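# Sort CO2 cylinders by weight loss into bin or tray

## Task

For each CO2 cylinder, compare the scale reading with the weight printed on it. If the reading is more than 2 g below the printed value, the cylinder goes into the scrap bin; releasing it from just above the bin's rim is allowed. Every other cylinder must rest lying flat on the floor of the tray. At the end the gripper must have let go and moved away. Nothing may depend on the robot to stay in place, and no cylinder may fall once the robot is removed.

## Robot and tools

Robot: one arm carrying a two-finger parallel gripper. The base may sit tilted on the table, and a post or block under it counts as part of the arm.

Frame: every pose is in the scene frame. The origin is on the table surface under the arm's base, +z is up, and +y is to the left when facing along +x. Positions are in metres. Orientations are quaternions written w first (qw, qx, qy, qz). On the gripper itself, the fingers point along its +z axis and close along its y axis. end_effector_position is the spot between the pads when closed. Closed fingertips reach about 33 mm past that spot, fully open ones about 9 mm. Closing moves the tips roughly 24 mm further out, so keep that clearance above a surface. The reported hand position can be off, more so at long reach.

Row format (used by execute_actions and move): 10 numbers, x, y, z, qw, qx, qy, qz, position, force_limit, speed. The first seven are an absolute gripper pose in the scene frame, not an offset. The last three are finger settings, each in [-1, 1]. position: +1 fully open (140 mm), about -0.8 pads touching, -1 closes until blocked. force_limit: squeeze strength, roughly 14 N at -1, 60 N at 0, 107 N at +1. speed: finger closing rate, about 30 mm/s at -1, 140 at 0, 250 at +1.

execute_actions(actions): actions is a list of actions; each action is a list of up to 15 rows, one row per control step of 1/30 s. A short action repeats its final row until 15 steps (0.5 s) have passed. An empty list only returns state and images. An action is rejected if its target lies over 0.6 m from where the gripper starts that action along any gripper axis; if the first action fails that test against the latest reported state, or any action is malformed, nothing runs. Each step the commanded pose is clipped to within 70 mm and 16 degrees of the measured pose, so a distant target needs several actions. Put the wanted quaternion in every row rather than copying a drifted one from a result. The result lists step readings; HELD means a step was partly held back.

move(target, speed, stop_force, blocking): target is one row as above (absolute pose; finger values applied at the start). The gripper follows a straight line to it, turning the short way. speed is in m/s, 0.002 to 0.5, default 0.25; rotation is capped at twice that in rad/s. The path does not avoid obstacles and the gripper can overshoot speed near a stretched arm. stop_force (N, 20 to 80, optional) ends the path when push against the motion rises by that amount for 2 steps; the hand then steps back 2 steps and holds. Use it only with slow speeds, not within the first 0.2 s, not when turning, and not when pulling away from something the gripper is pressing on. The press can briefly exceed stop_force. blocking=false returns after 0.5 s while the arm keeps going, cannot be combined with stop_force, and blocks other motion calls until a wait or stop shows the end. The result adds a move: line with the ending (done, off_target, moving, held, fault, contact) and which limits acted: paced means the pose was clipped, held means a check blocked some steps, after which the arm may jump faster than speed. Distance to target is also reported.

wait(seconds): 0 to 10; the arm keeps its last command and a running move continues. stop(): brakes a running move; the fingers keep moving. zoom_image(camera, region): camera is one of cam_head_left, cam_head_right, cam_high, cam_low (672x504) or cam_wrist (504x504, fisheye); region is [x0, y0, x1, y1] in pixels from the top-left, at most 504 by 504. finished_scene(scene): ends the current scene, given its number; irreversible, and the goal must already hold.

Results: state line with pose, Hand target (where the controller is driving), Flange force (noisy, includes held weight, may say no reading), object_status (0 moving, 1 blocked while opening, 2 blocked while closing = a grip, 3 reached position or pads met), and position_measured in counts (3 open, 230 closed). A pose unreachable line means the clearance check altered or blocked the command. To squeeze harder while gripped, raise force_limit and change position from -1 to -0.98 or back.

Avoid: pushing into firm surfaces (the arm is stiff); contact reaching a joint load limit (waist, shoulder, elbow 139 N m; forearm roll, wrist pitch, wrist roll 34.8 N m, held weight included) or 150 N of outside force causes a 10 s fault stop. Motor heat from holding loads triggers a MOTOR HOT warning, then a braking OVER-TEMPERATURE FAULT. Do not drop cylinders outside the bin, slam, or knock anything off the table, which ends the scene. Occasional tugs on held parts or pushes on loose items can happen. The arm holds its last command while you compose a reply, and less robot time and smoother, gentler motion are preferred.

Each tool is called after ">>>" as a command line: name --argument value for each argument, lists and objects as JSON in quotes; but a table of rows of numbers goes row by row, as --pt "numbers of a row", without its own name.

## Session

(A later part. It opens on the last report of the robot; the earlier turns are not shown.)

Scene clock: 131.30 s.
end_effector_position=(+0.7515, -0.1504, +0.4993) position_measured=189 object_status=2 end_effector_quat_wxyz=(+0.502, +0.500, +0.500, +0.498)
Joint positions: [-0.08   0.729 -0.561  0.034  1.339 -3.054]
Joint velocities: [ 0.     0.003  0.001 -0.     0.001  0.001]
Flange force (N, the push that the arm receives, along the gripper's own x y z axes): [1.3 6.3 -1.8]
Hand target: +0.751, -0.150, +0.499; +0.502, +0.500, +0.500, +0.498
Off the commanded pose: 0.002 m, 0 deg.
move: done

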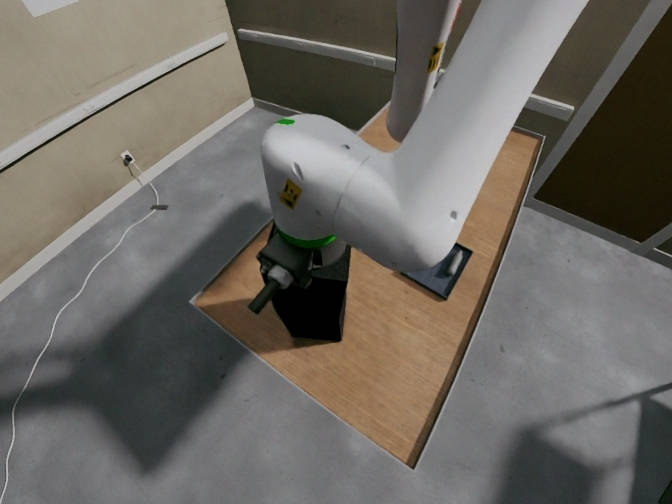

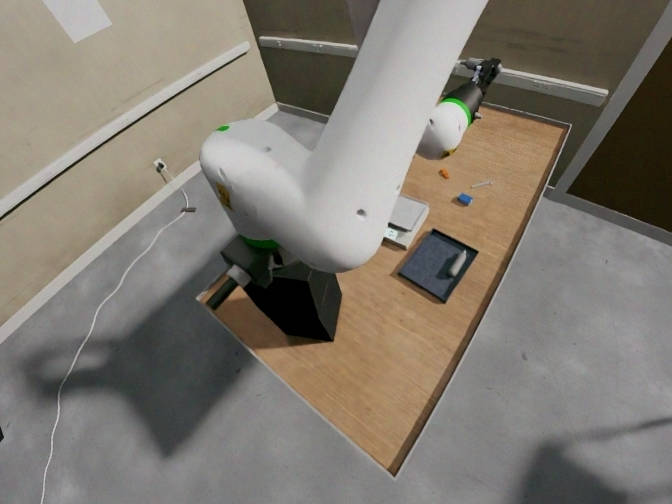

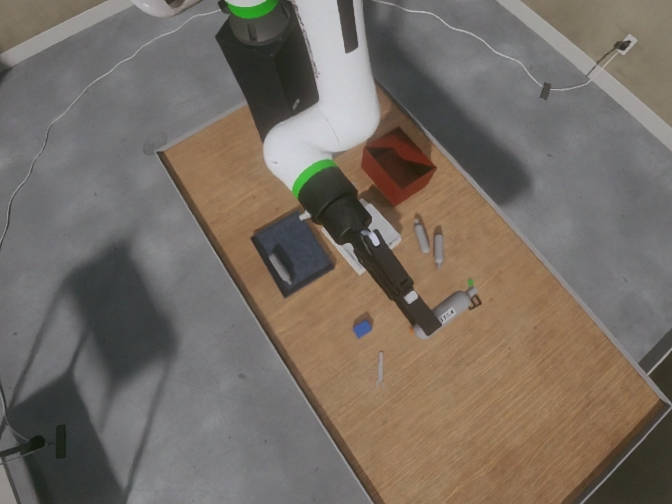

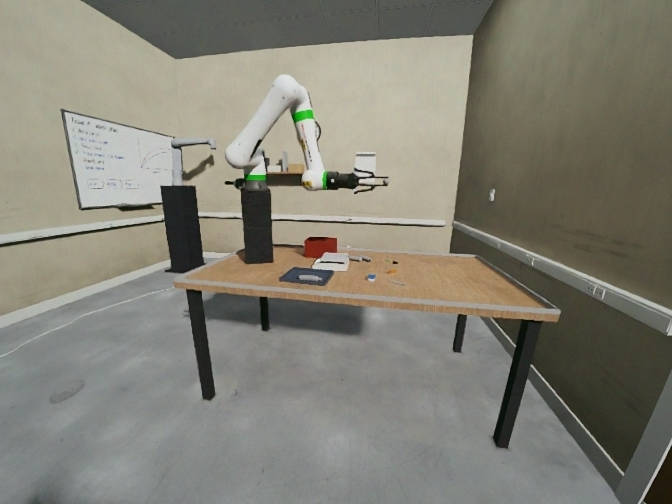

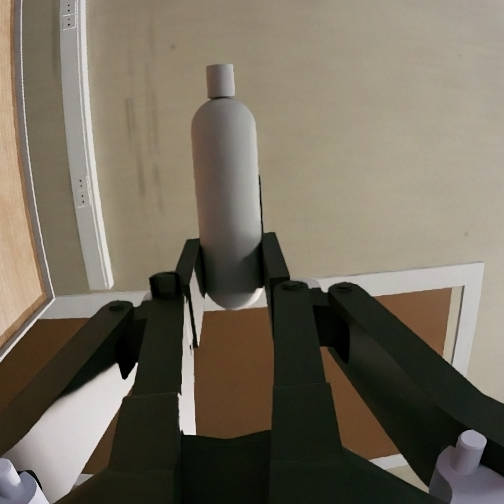

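>>> zoom_image --camera "cam_high" --region '[410,270,490,350]'

>>> move --target '[0.65,-0.08,0.3,0,0.7071,0.7071,0,-1,0,0]' --speed 0.3

>>> move --target '[0.545,-0.025,0.13,0,0,1,0,-1,0,0]' --speed 0.4

>>> move --target '[0.545,-0.025,0.101,0,0,1,0,-1,0,0]' --speed 0.03

>>> move --target '[0.545,-0.025,0.101,0,0,1,0,-0.2,0,0]'

>>> wait --seconds 2

Region (410, 270, 490, 350) of cam_high's 672x504 image, scaled by 6.300, with more detail than that image has.

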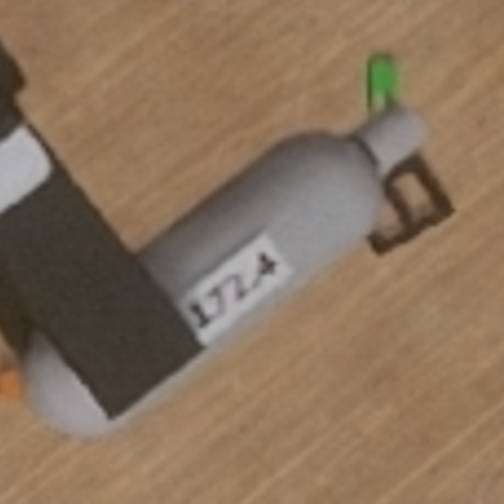

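Scene clock: 141.97 s.
end_effector_position=(+0.6489, -0.0795, +0.3008) position_measured=189 object_status=2 end_effector_quat_wxyz=(-0.001, +0.706, +0.708, +0.001)
Joint positions: [ 0.064  0.736  0.087  0.124 -0.887 -3.325]
Joint velocities: [-0.     0.003  0.002 -0.    -0.003 -0.001]
Flange force (N, the push that the arm receives, along the gripper's own x y z axes): [2.0 -11.4 -1.9]
Hand target: +0.649, -0.080, +0.301; -0.001, +0.706, +0.708, +0.001
Off the commanded pose: 0.001 m, 0 deg.
move: done

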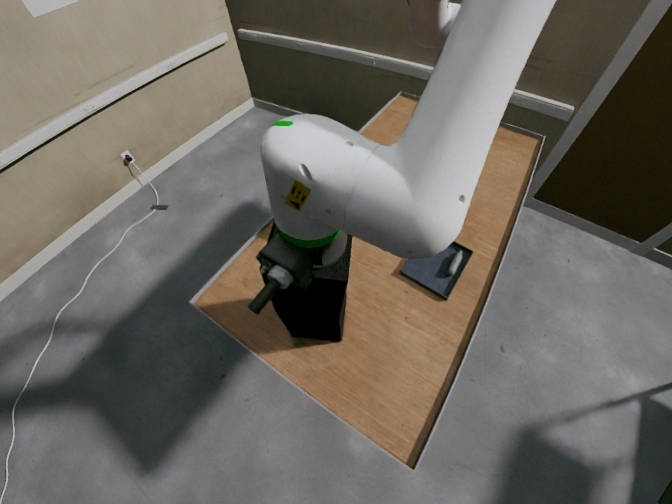

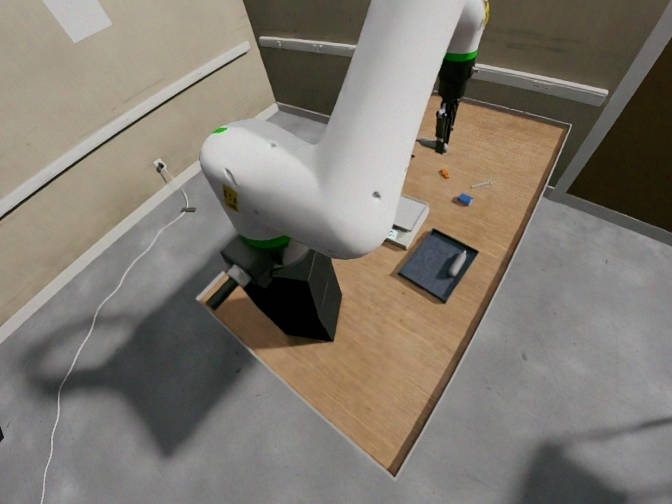

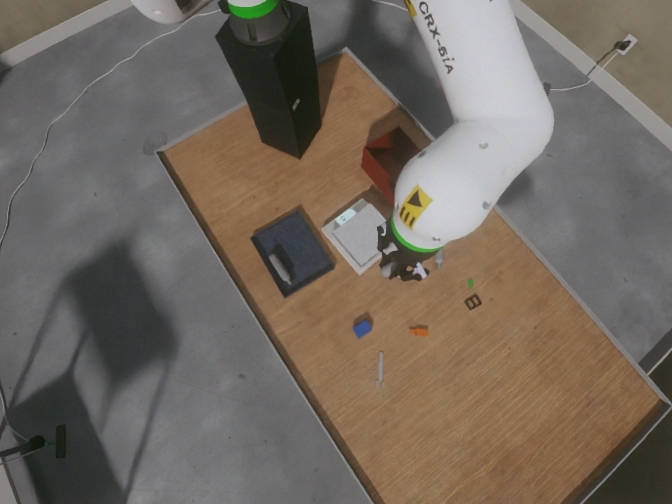

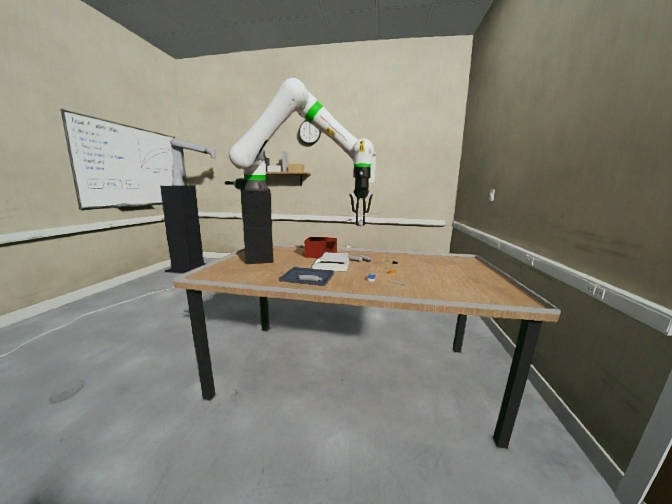

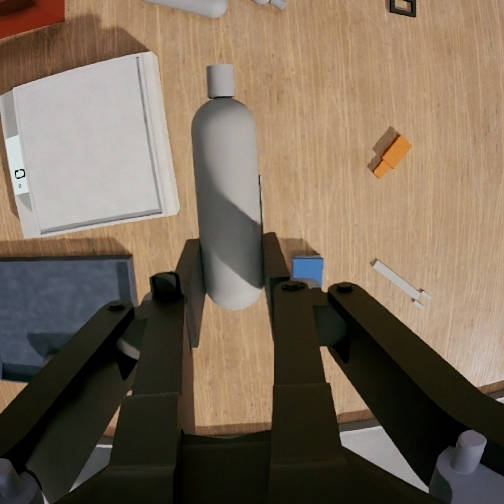

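Scene clock: 144.37 s.
end_effector_position=(+0.5445, -0.0256, +0.1305) position_measured=189 object_status=2 end_effector_quat_wxyz=(+0.000, +0.000, +1.000, -0.001)
Joint positions: [ 0.149  0.897 -0.251  0.265 -0.405 -2.009]
Joint velocities: [-0.001  0.002  0.003 -0.004 -0.     0.008]
Flange force (N, the push that the arm receives, along the gripper's own x y z axes): [4.5 1.2 -2.1]
Hand target: +0.544, -0.026, +0.130; +0.000, +0.000, +1.000, -0.001
Off the commanded pose: 0.001 m, 0 deg.
move: done

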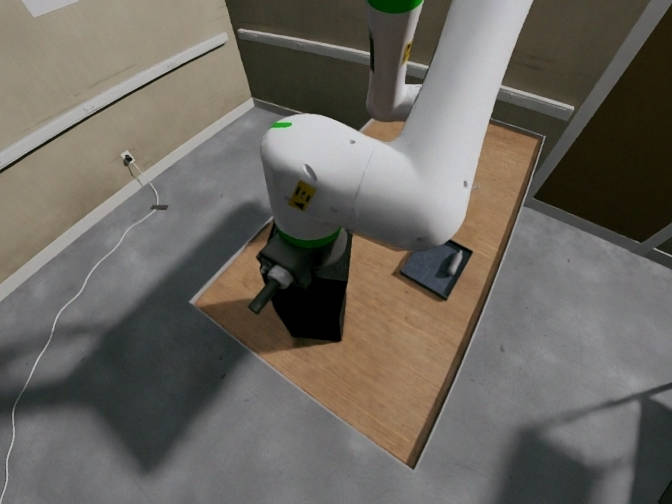

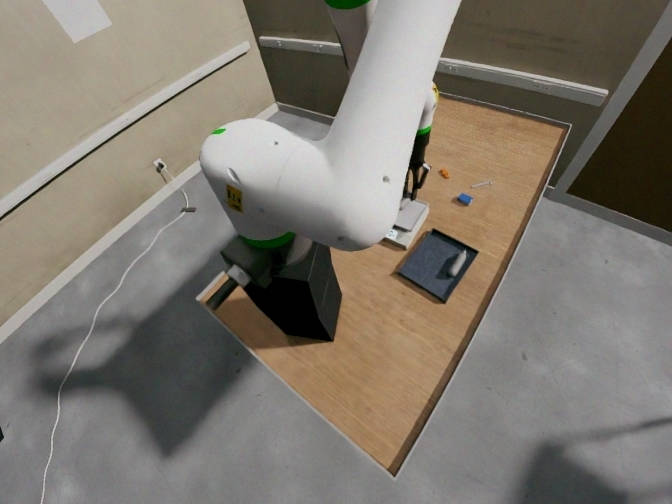

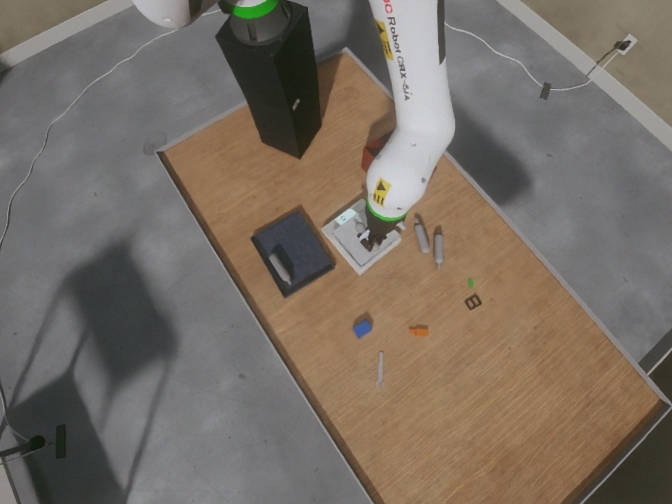

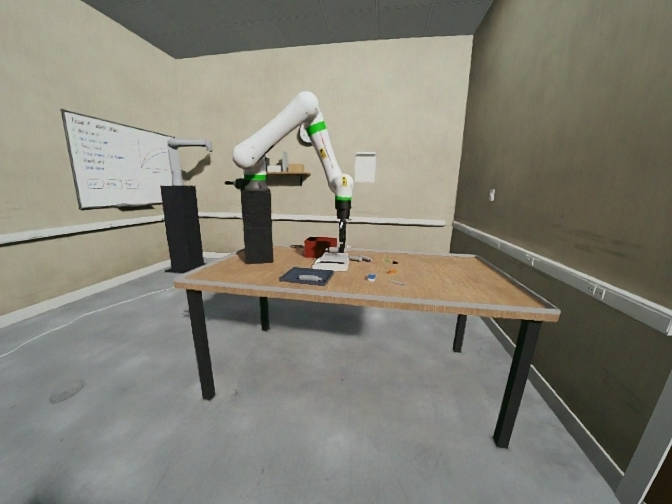

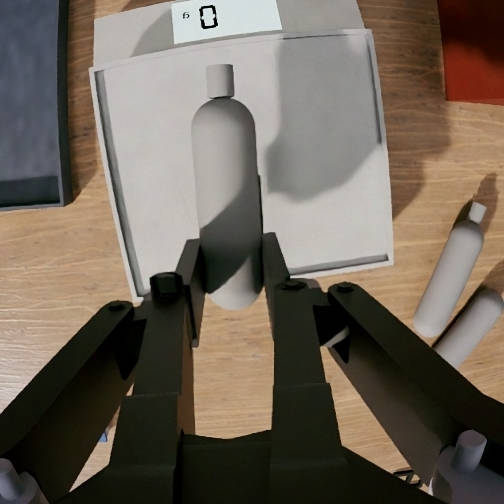

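Scene clock: 145.60 s.
end_effector_position=(+0.5450, -0.0250, +0.1010) position_measured=189 object_status=2 end_effector_quat_wxyz=(+0.000, +0.000, +1.000, -0.000)
Joint positions: [ 0.142  0.963 -0.229  0.292 -0.362 -2.031]
Joint velocities: [-0.     0.002  0.     0.001  0.001 -0.003]
Flange force (N, the push that the arm receives, along the gripper's own x y z axes): [5.0 1.9 -3.4]
Hand target: +0.545, -0.025, +0.101; +0.000, +0.000, +1.000, -0.000
Off the commanded pose: 0.000 m, 0 deg.
move: done

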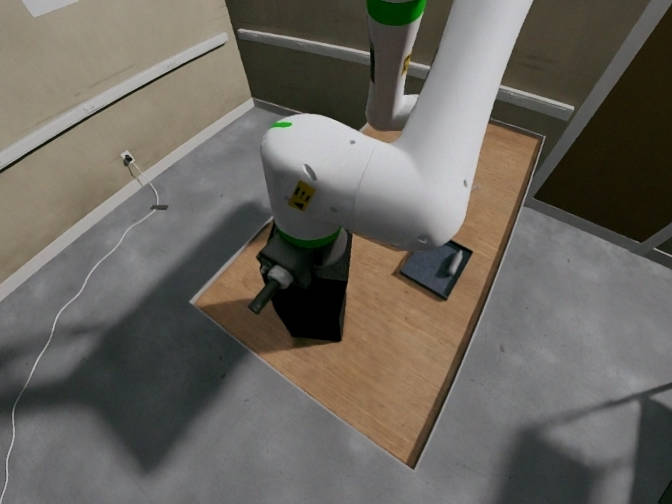

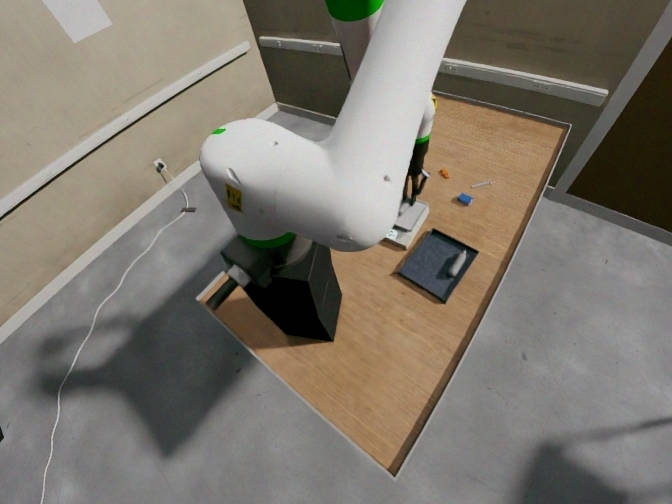

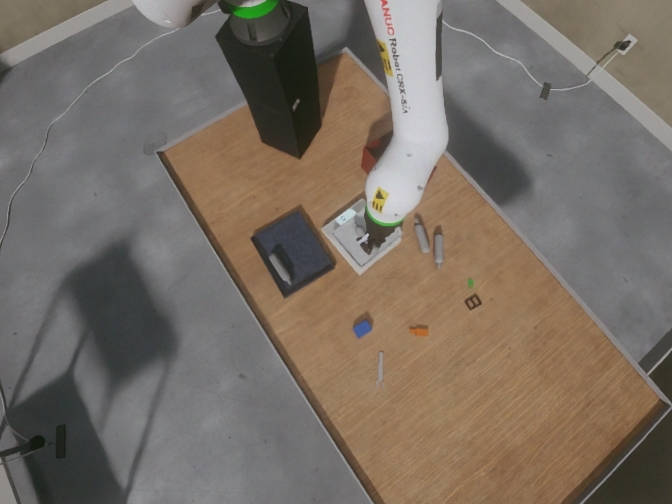

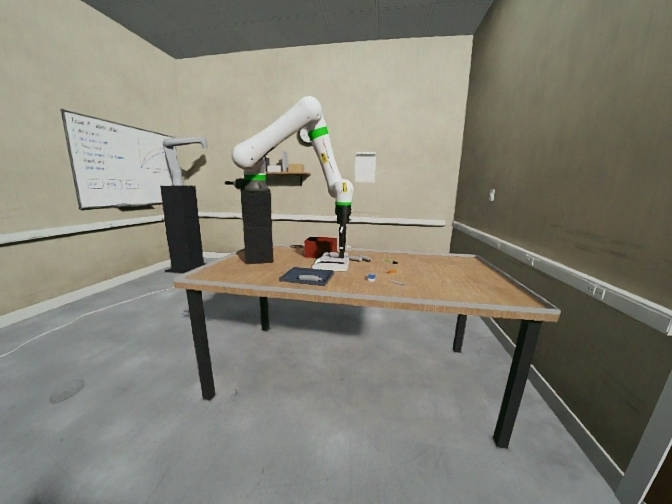

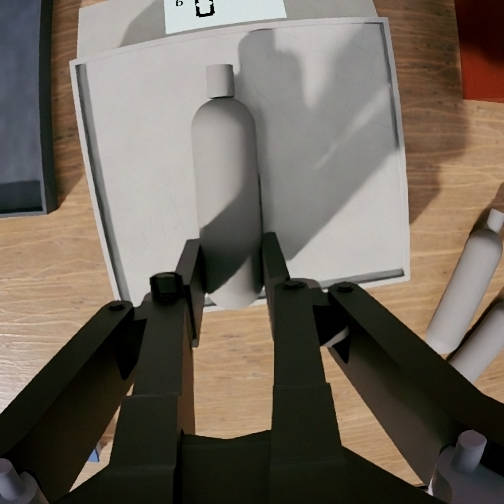

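Scene clock: 146.30 s.
end_effector_position=(+0.5450, -0.0250, +0.1010) position_measured=154 object_status=3 end_effector_quat_wxyz=(+0.000, +0.000, +1.000, -0.000)
Joint positions: [ 0.142  0.963 -0.229  0.291 -0.362 -2.031]
Joint velocities: [-0.    -0.     0.    -0.001 -0.    -0.001]
Flange force (N, the push that the arm receives, along the gripper's own x y z axes): [4.7 1.2 -5.2]
Hand target: +0.545, -0.025, +0.101; +0.000, -0.000, +1.000, +0.000
Off the commanded pose: 0.000 m, 0 deg.
move: done

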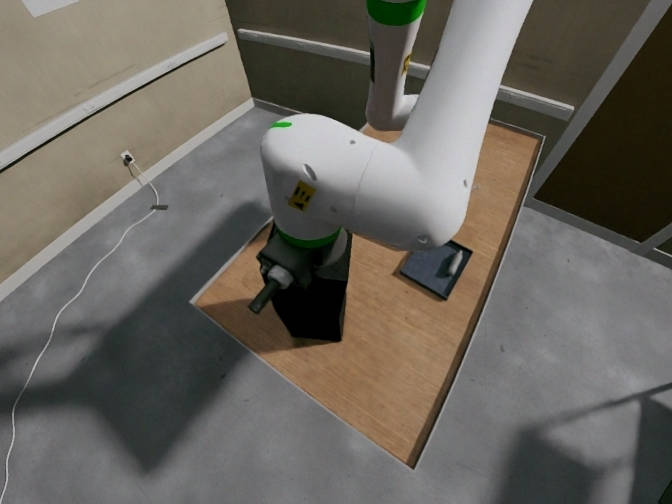

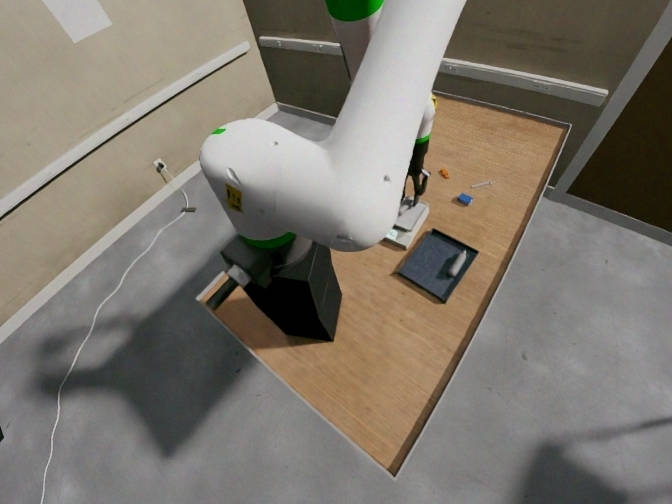

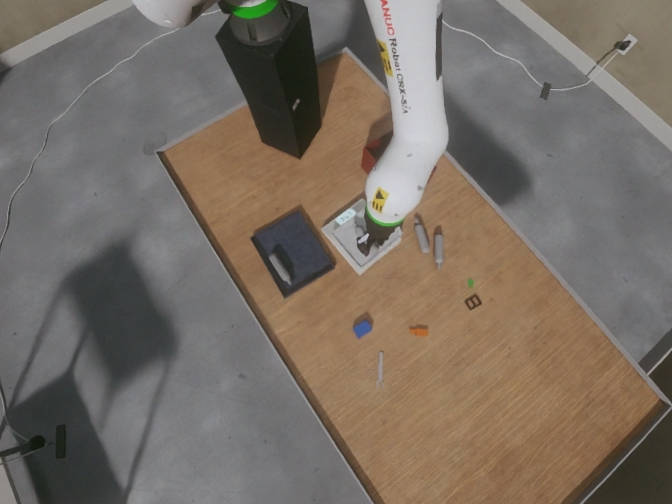

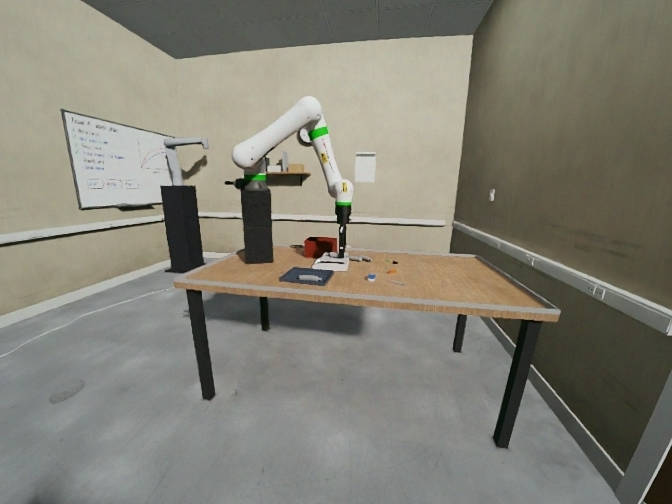

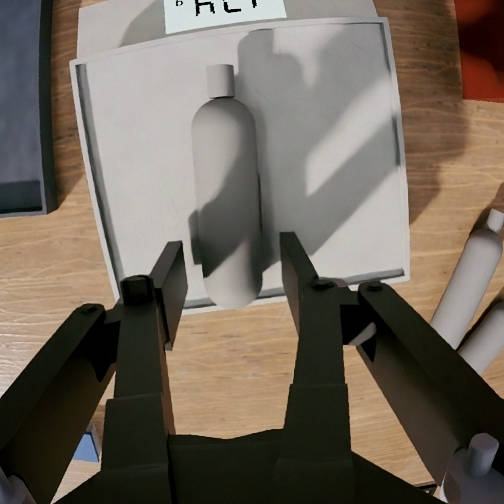

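Scene clock: 148.30 s.
end_effector_position=(+0.5450, -0.0250, +0.1010) position_measured=154 object_status=3 end_effector_quat_wxyz=(-0.000, +0.000, +1.000, -0.000)
Joint positions: [ 0.142  0.963 -0.229  0.291 -0.362 -2.031]
Joint velocities: [ 0.     0.    -0.     0.     0.     0.002]
Flange force (N, the push that the arm receives, along the gripper's own x y z axes): [3.9 1.4 -4.3]
Hand target: +0.545, -0.025, +0.101; +0.000, -0.000, +1.000, +0.000
Off the commanded pose: 0.000 m, 0 deg.
wait: 2.00 s; at rest by 0.17 s

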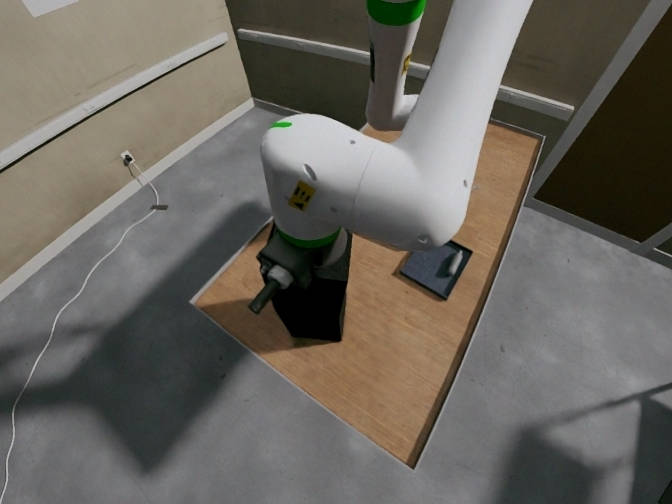

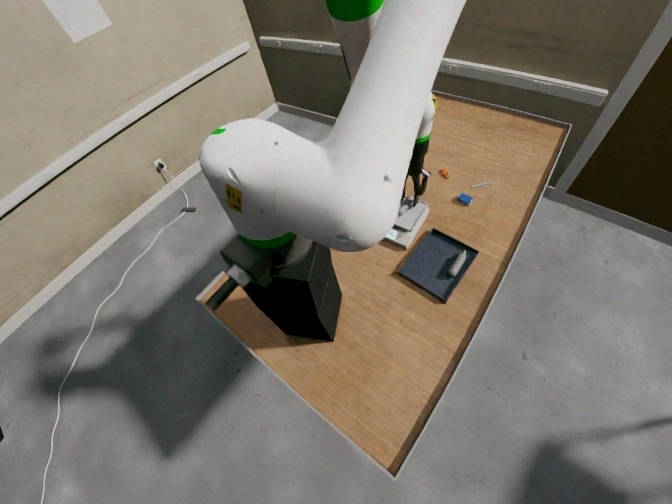

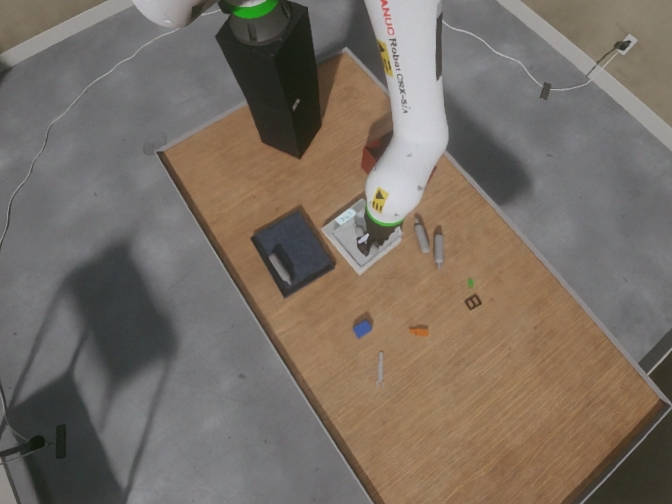

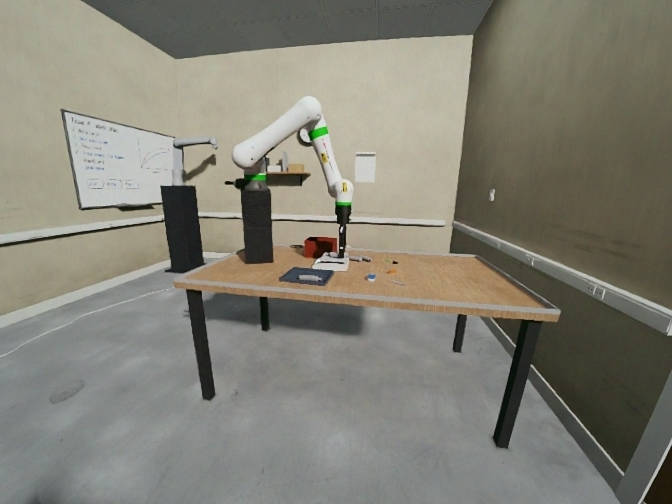

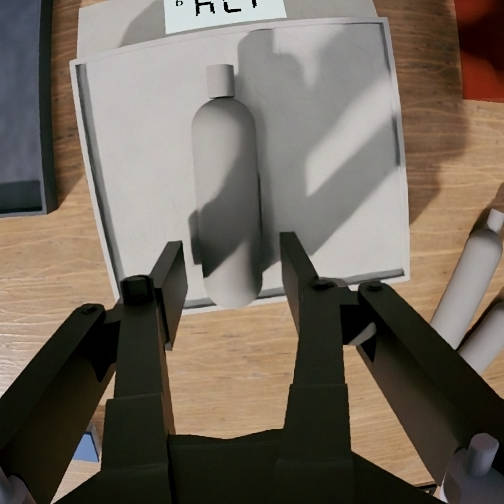

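>>> move --target '[0.545,-0.025,0.16,0,0,1,0,-0.2,0,0]'

>>> move --target '[0.52,0.06,0.14,0,0,0.866,-0.5,-0.2,0,0]' --speed 0.25

>>> zoom_image --camera "cam_wrist" --region '[140,100,340,300]'

Scene clock: 155.30 s.
end_effector_position=(+0.5451, -0.0249, +0.1599) position_measured=154 object_status=3 end_effector_quat_wxyz=(-0.000, -0.000, +1.000, +0.000)
Joint positions: [ 0.157  0.834 -0.263  0.234 -0.456 -1.983]
Joint velocities: [ 0.    -0.002 -0.    -0.001 -0.001  0.001]
Flange force (N, the push that the arm receives, along the gripper's own x y z axes): [4.0 1.6 -1.2]
Hand target: +0.545, -0.025, +0.160; -0.000, -0.000, +1.000, +0.000
Off the commanded pose: 0.000 m, 0 deg.
move: done

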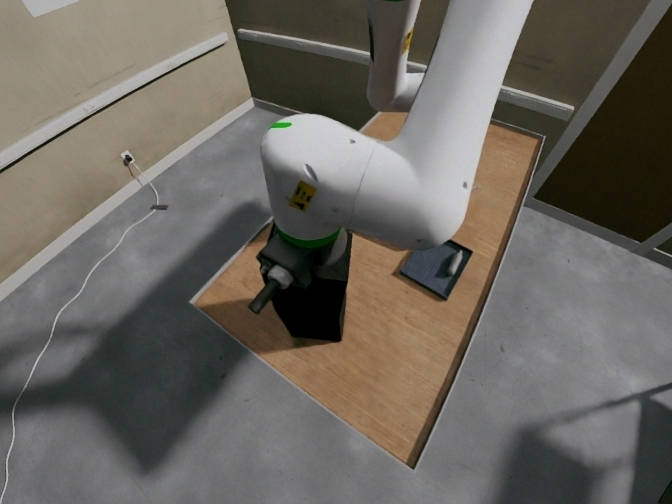

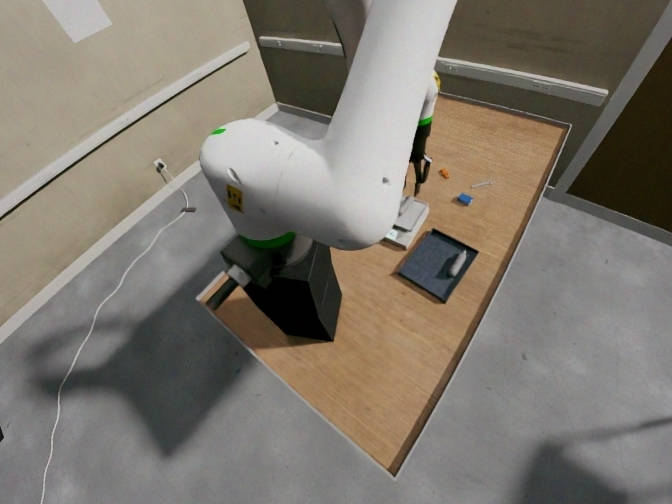

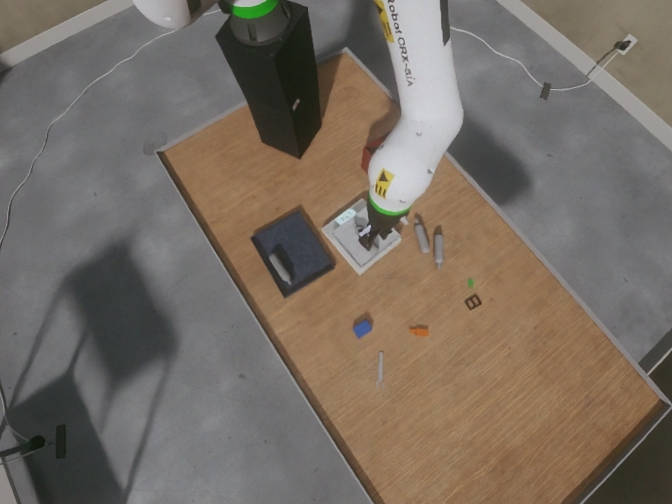

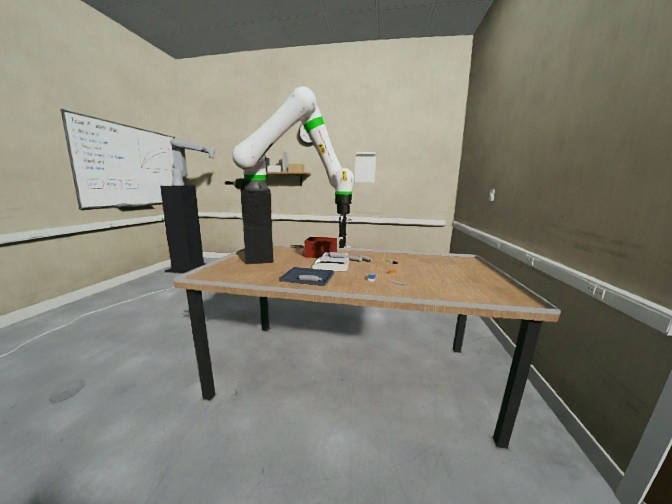

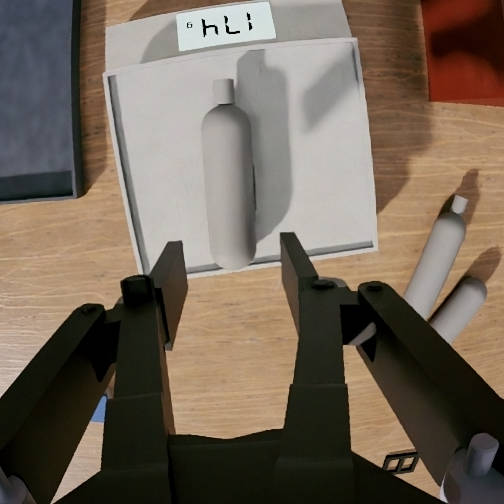

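Scene clock: 157.80 s.
end_effector_position=(+0.5206, +0.0589, +0.1407) position_measured=154 object_status=3 end_effector_quat_wxyz=(-0.001, +0.001, +0.865, -0.501)
Joint positions: [ 0.692  1.447  0.198  0.778 -1.366 -2.948]
Joint velocities: [ 0.     0.004  0.003  0.    -0.003  0.001]
Flange force (N, the push that the arm receives, along the gripper's own x y z axes): [3.6 -6.7 -4.3]
Hand target: +0.521, +0.059, +0.141; -0.001, +0.001, +0.865, -0.501
Off the commanded pose: 0.001 m, 0 deg.
move: done

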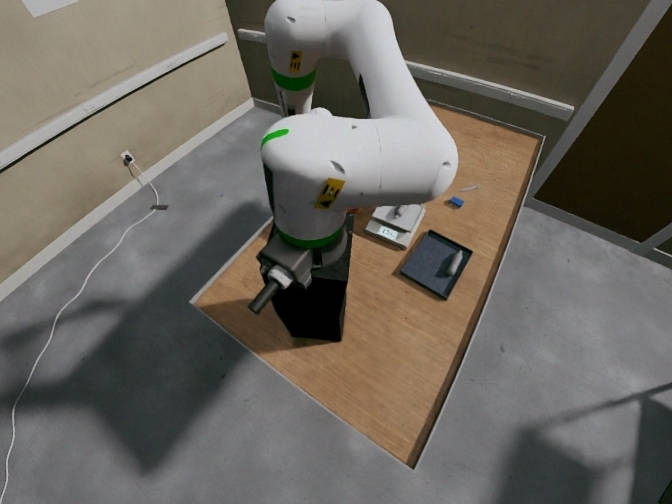

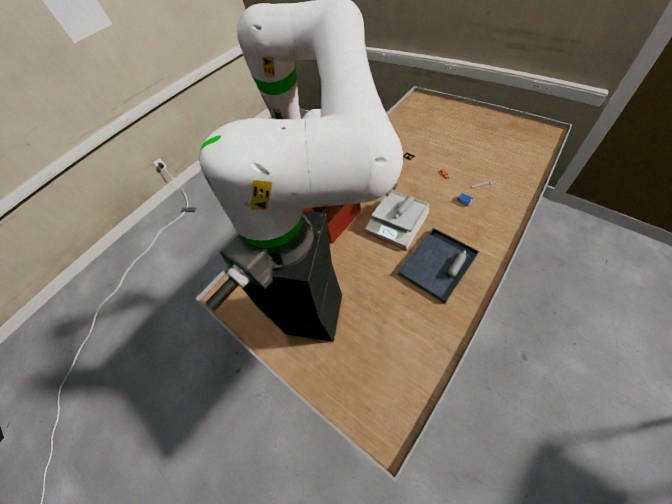

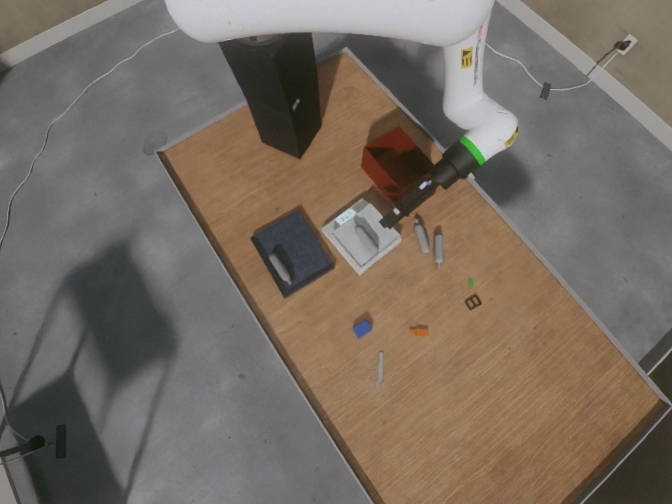

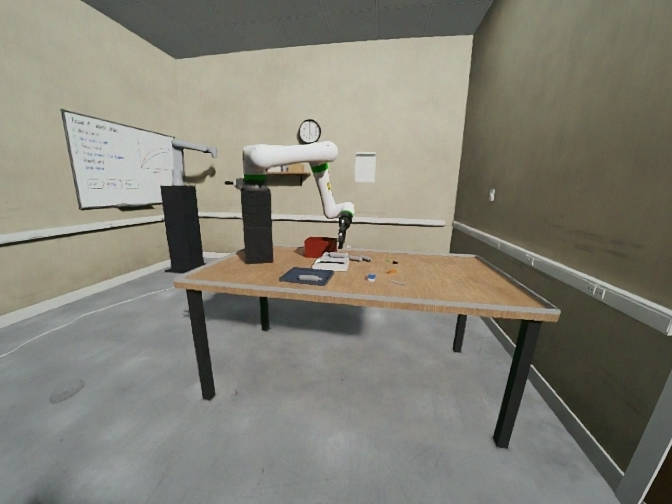

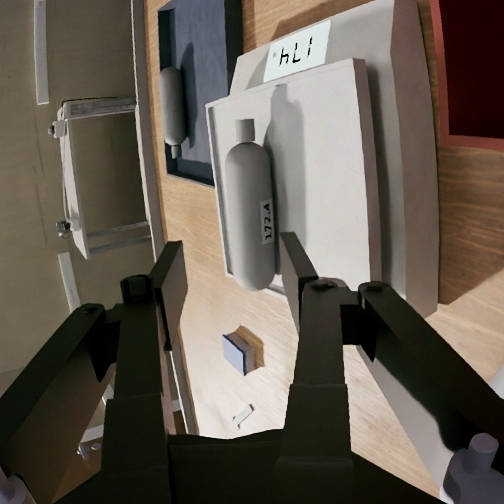

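Region (140, 100, 340, 300) of cam_wrist's 504x504 image, scaled by 2.520, with more detail than that image has.

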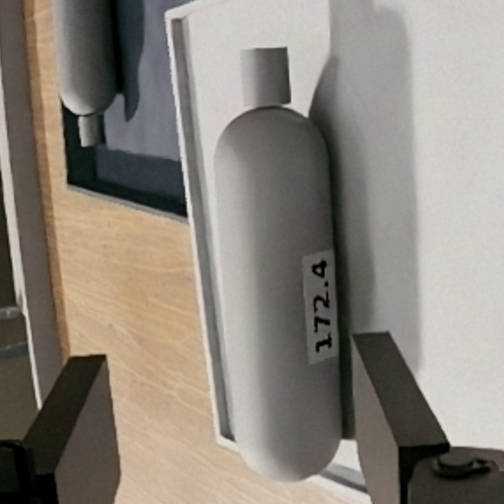

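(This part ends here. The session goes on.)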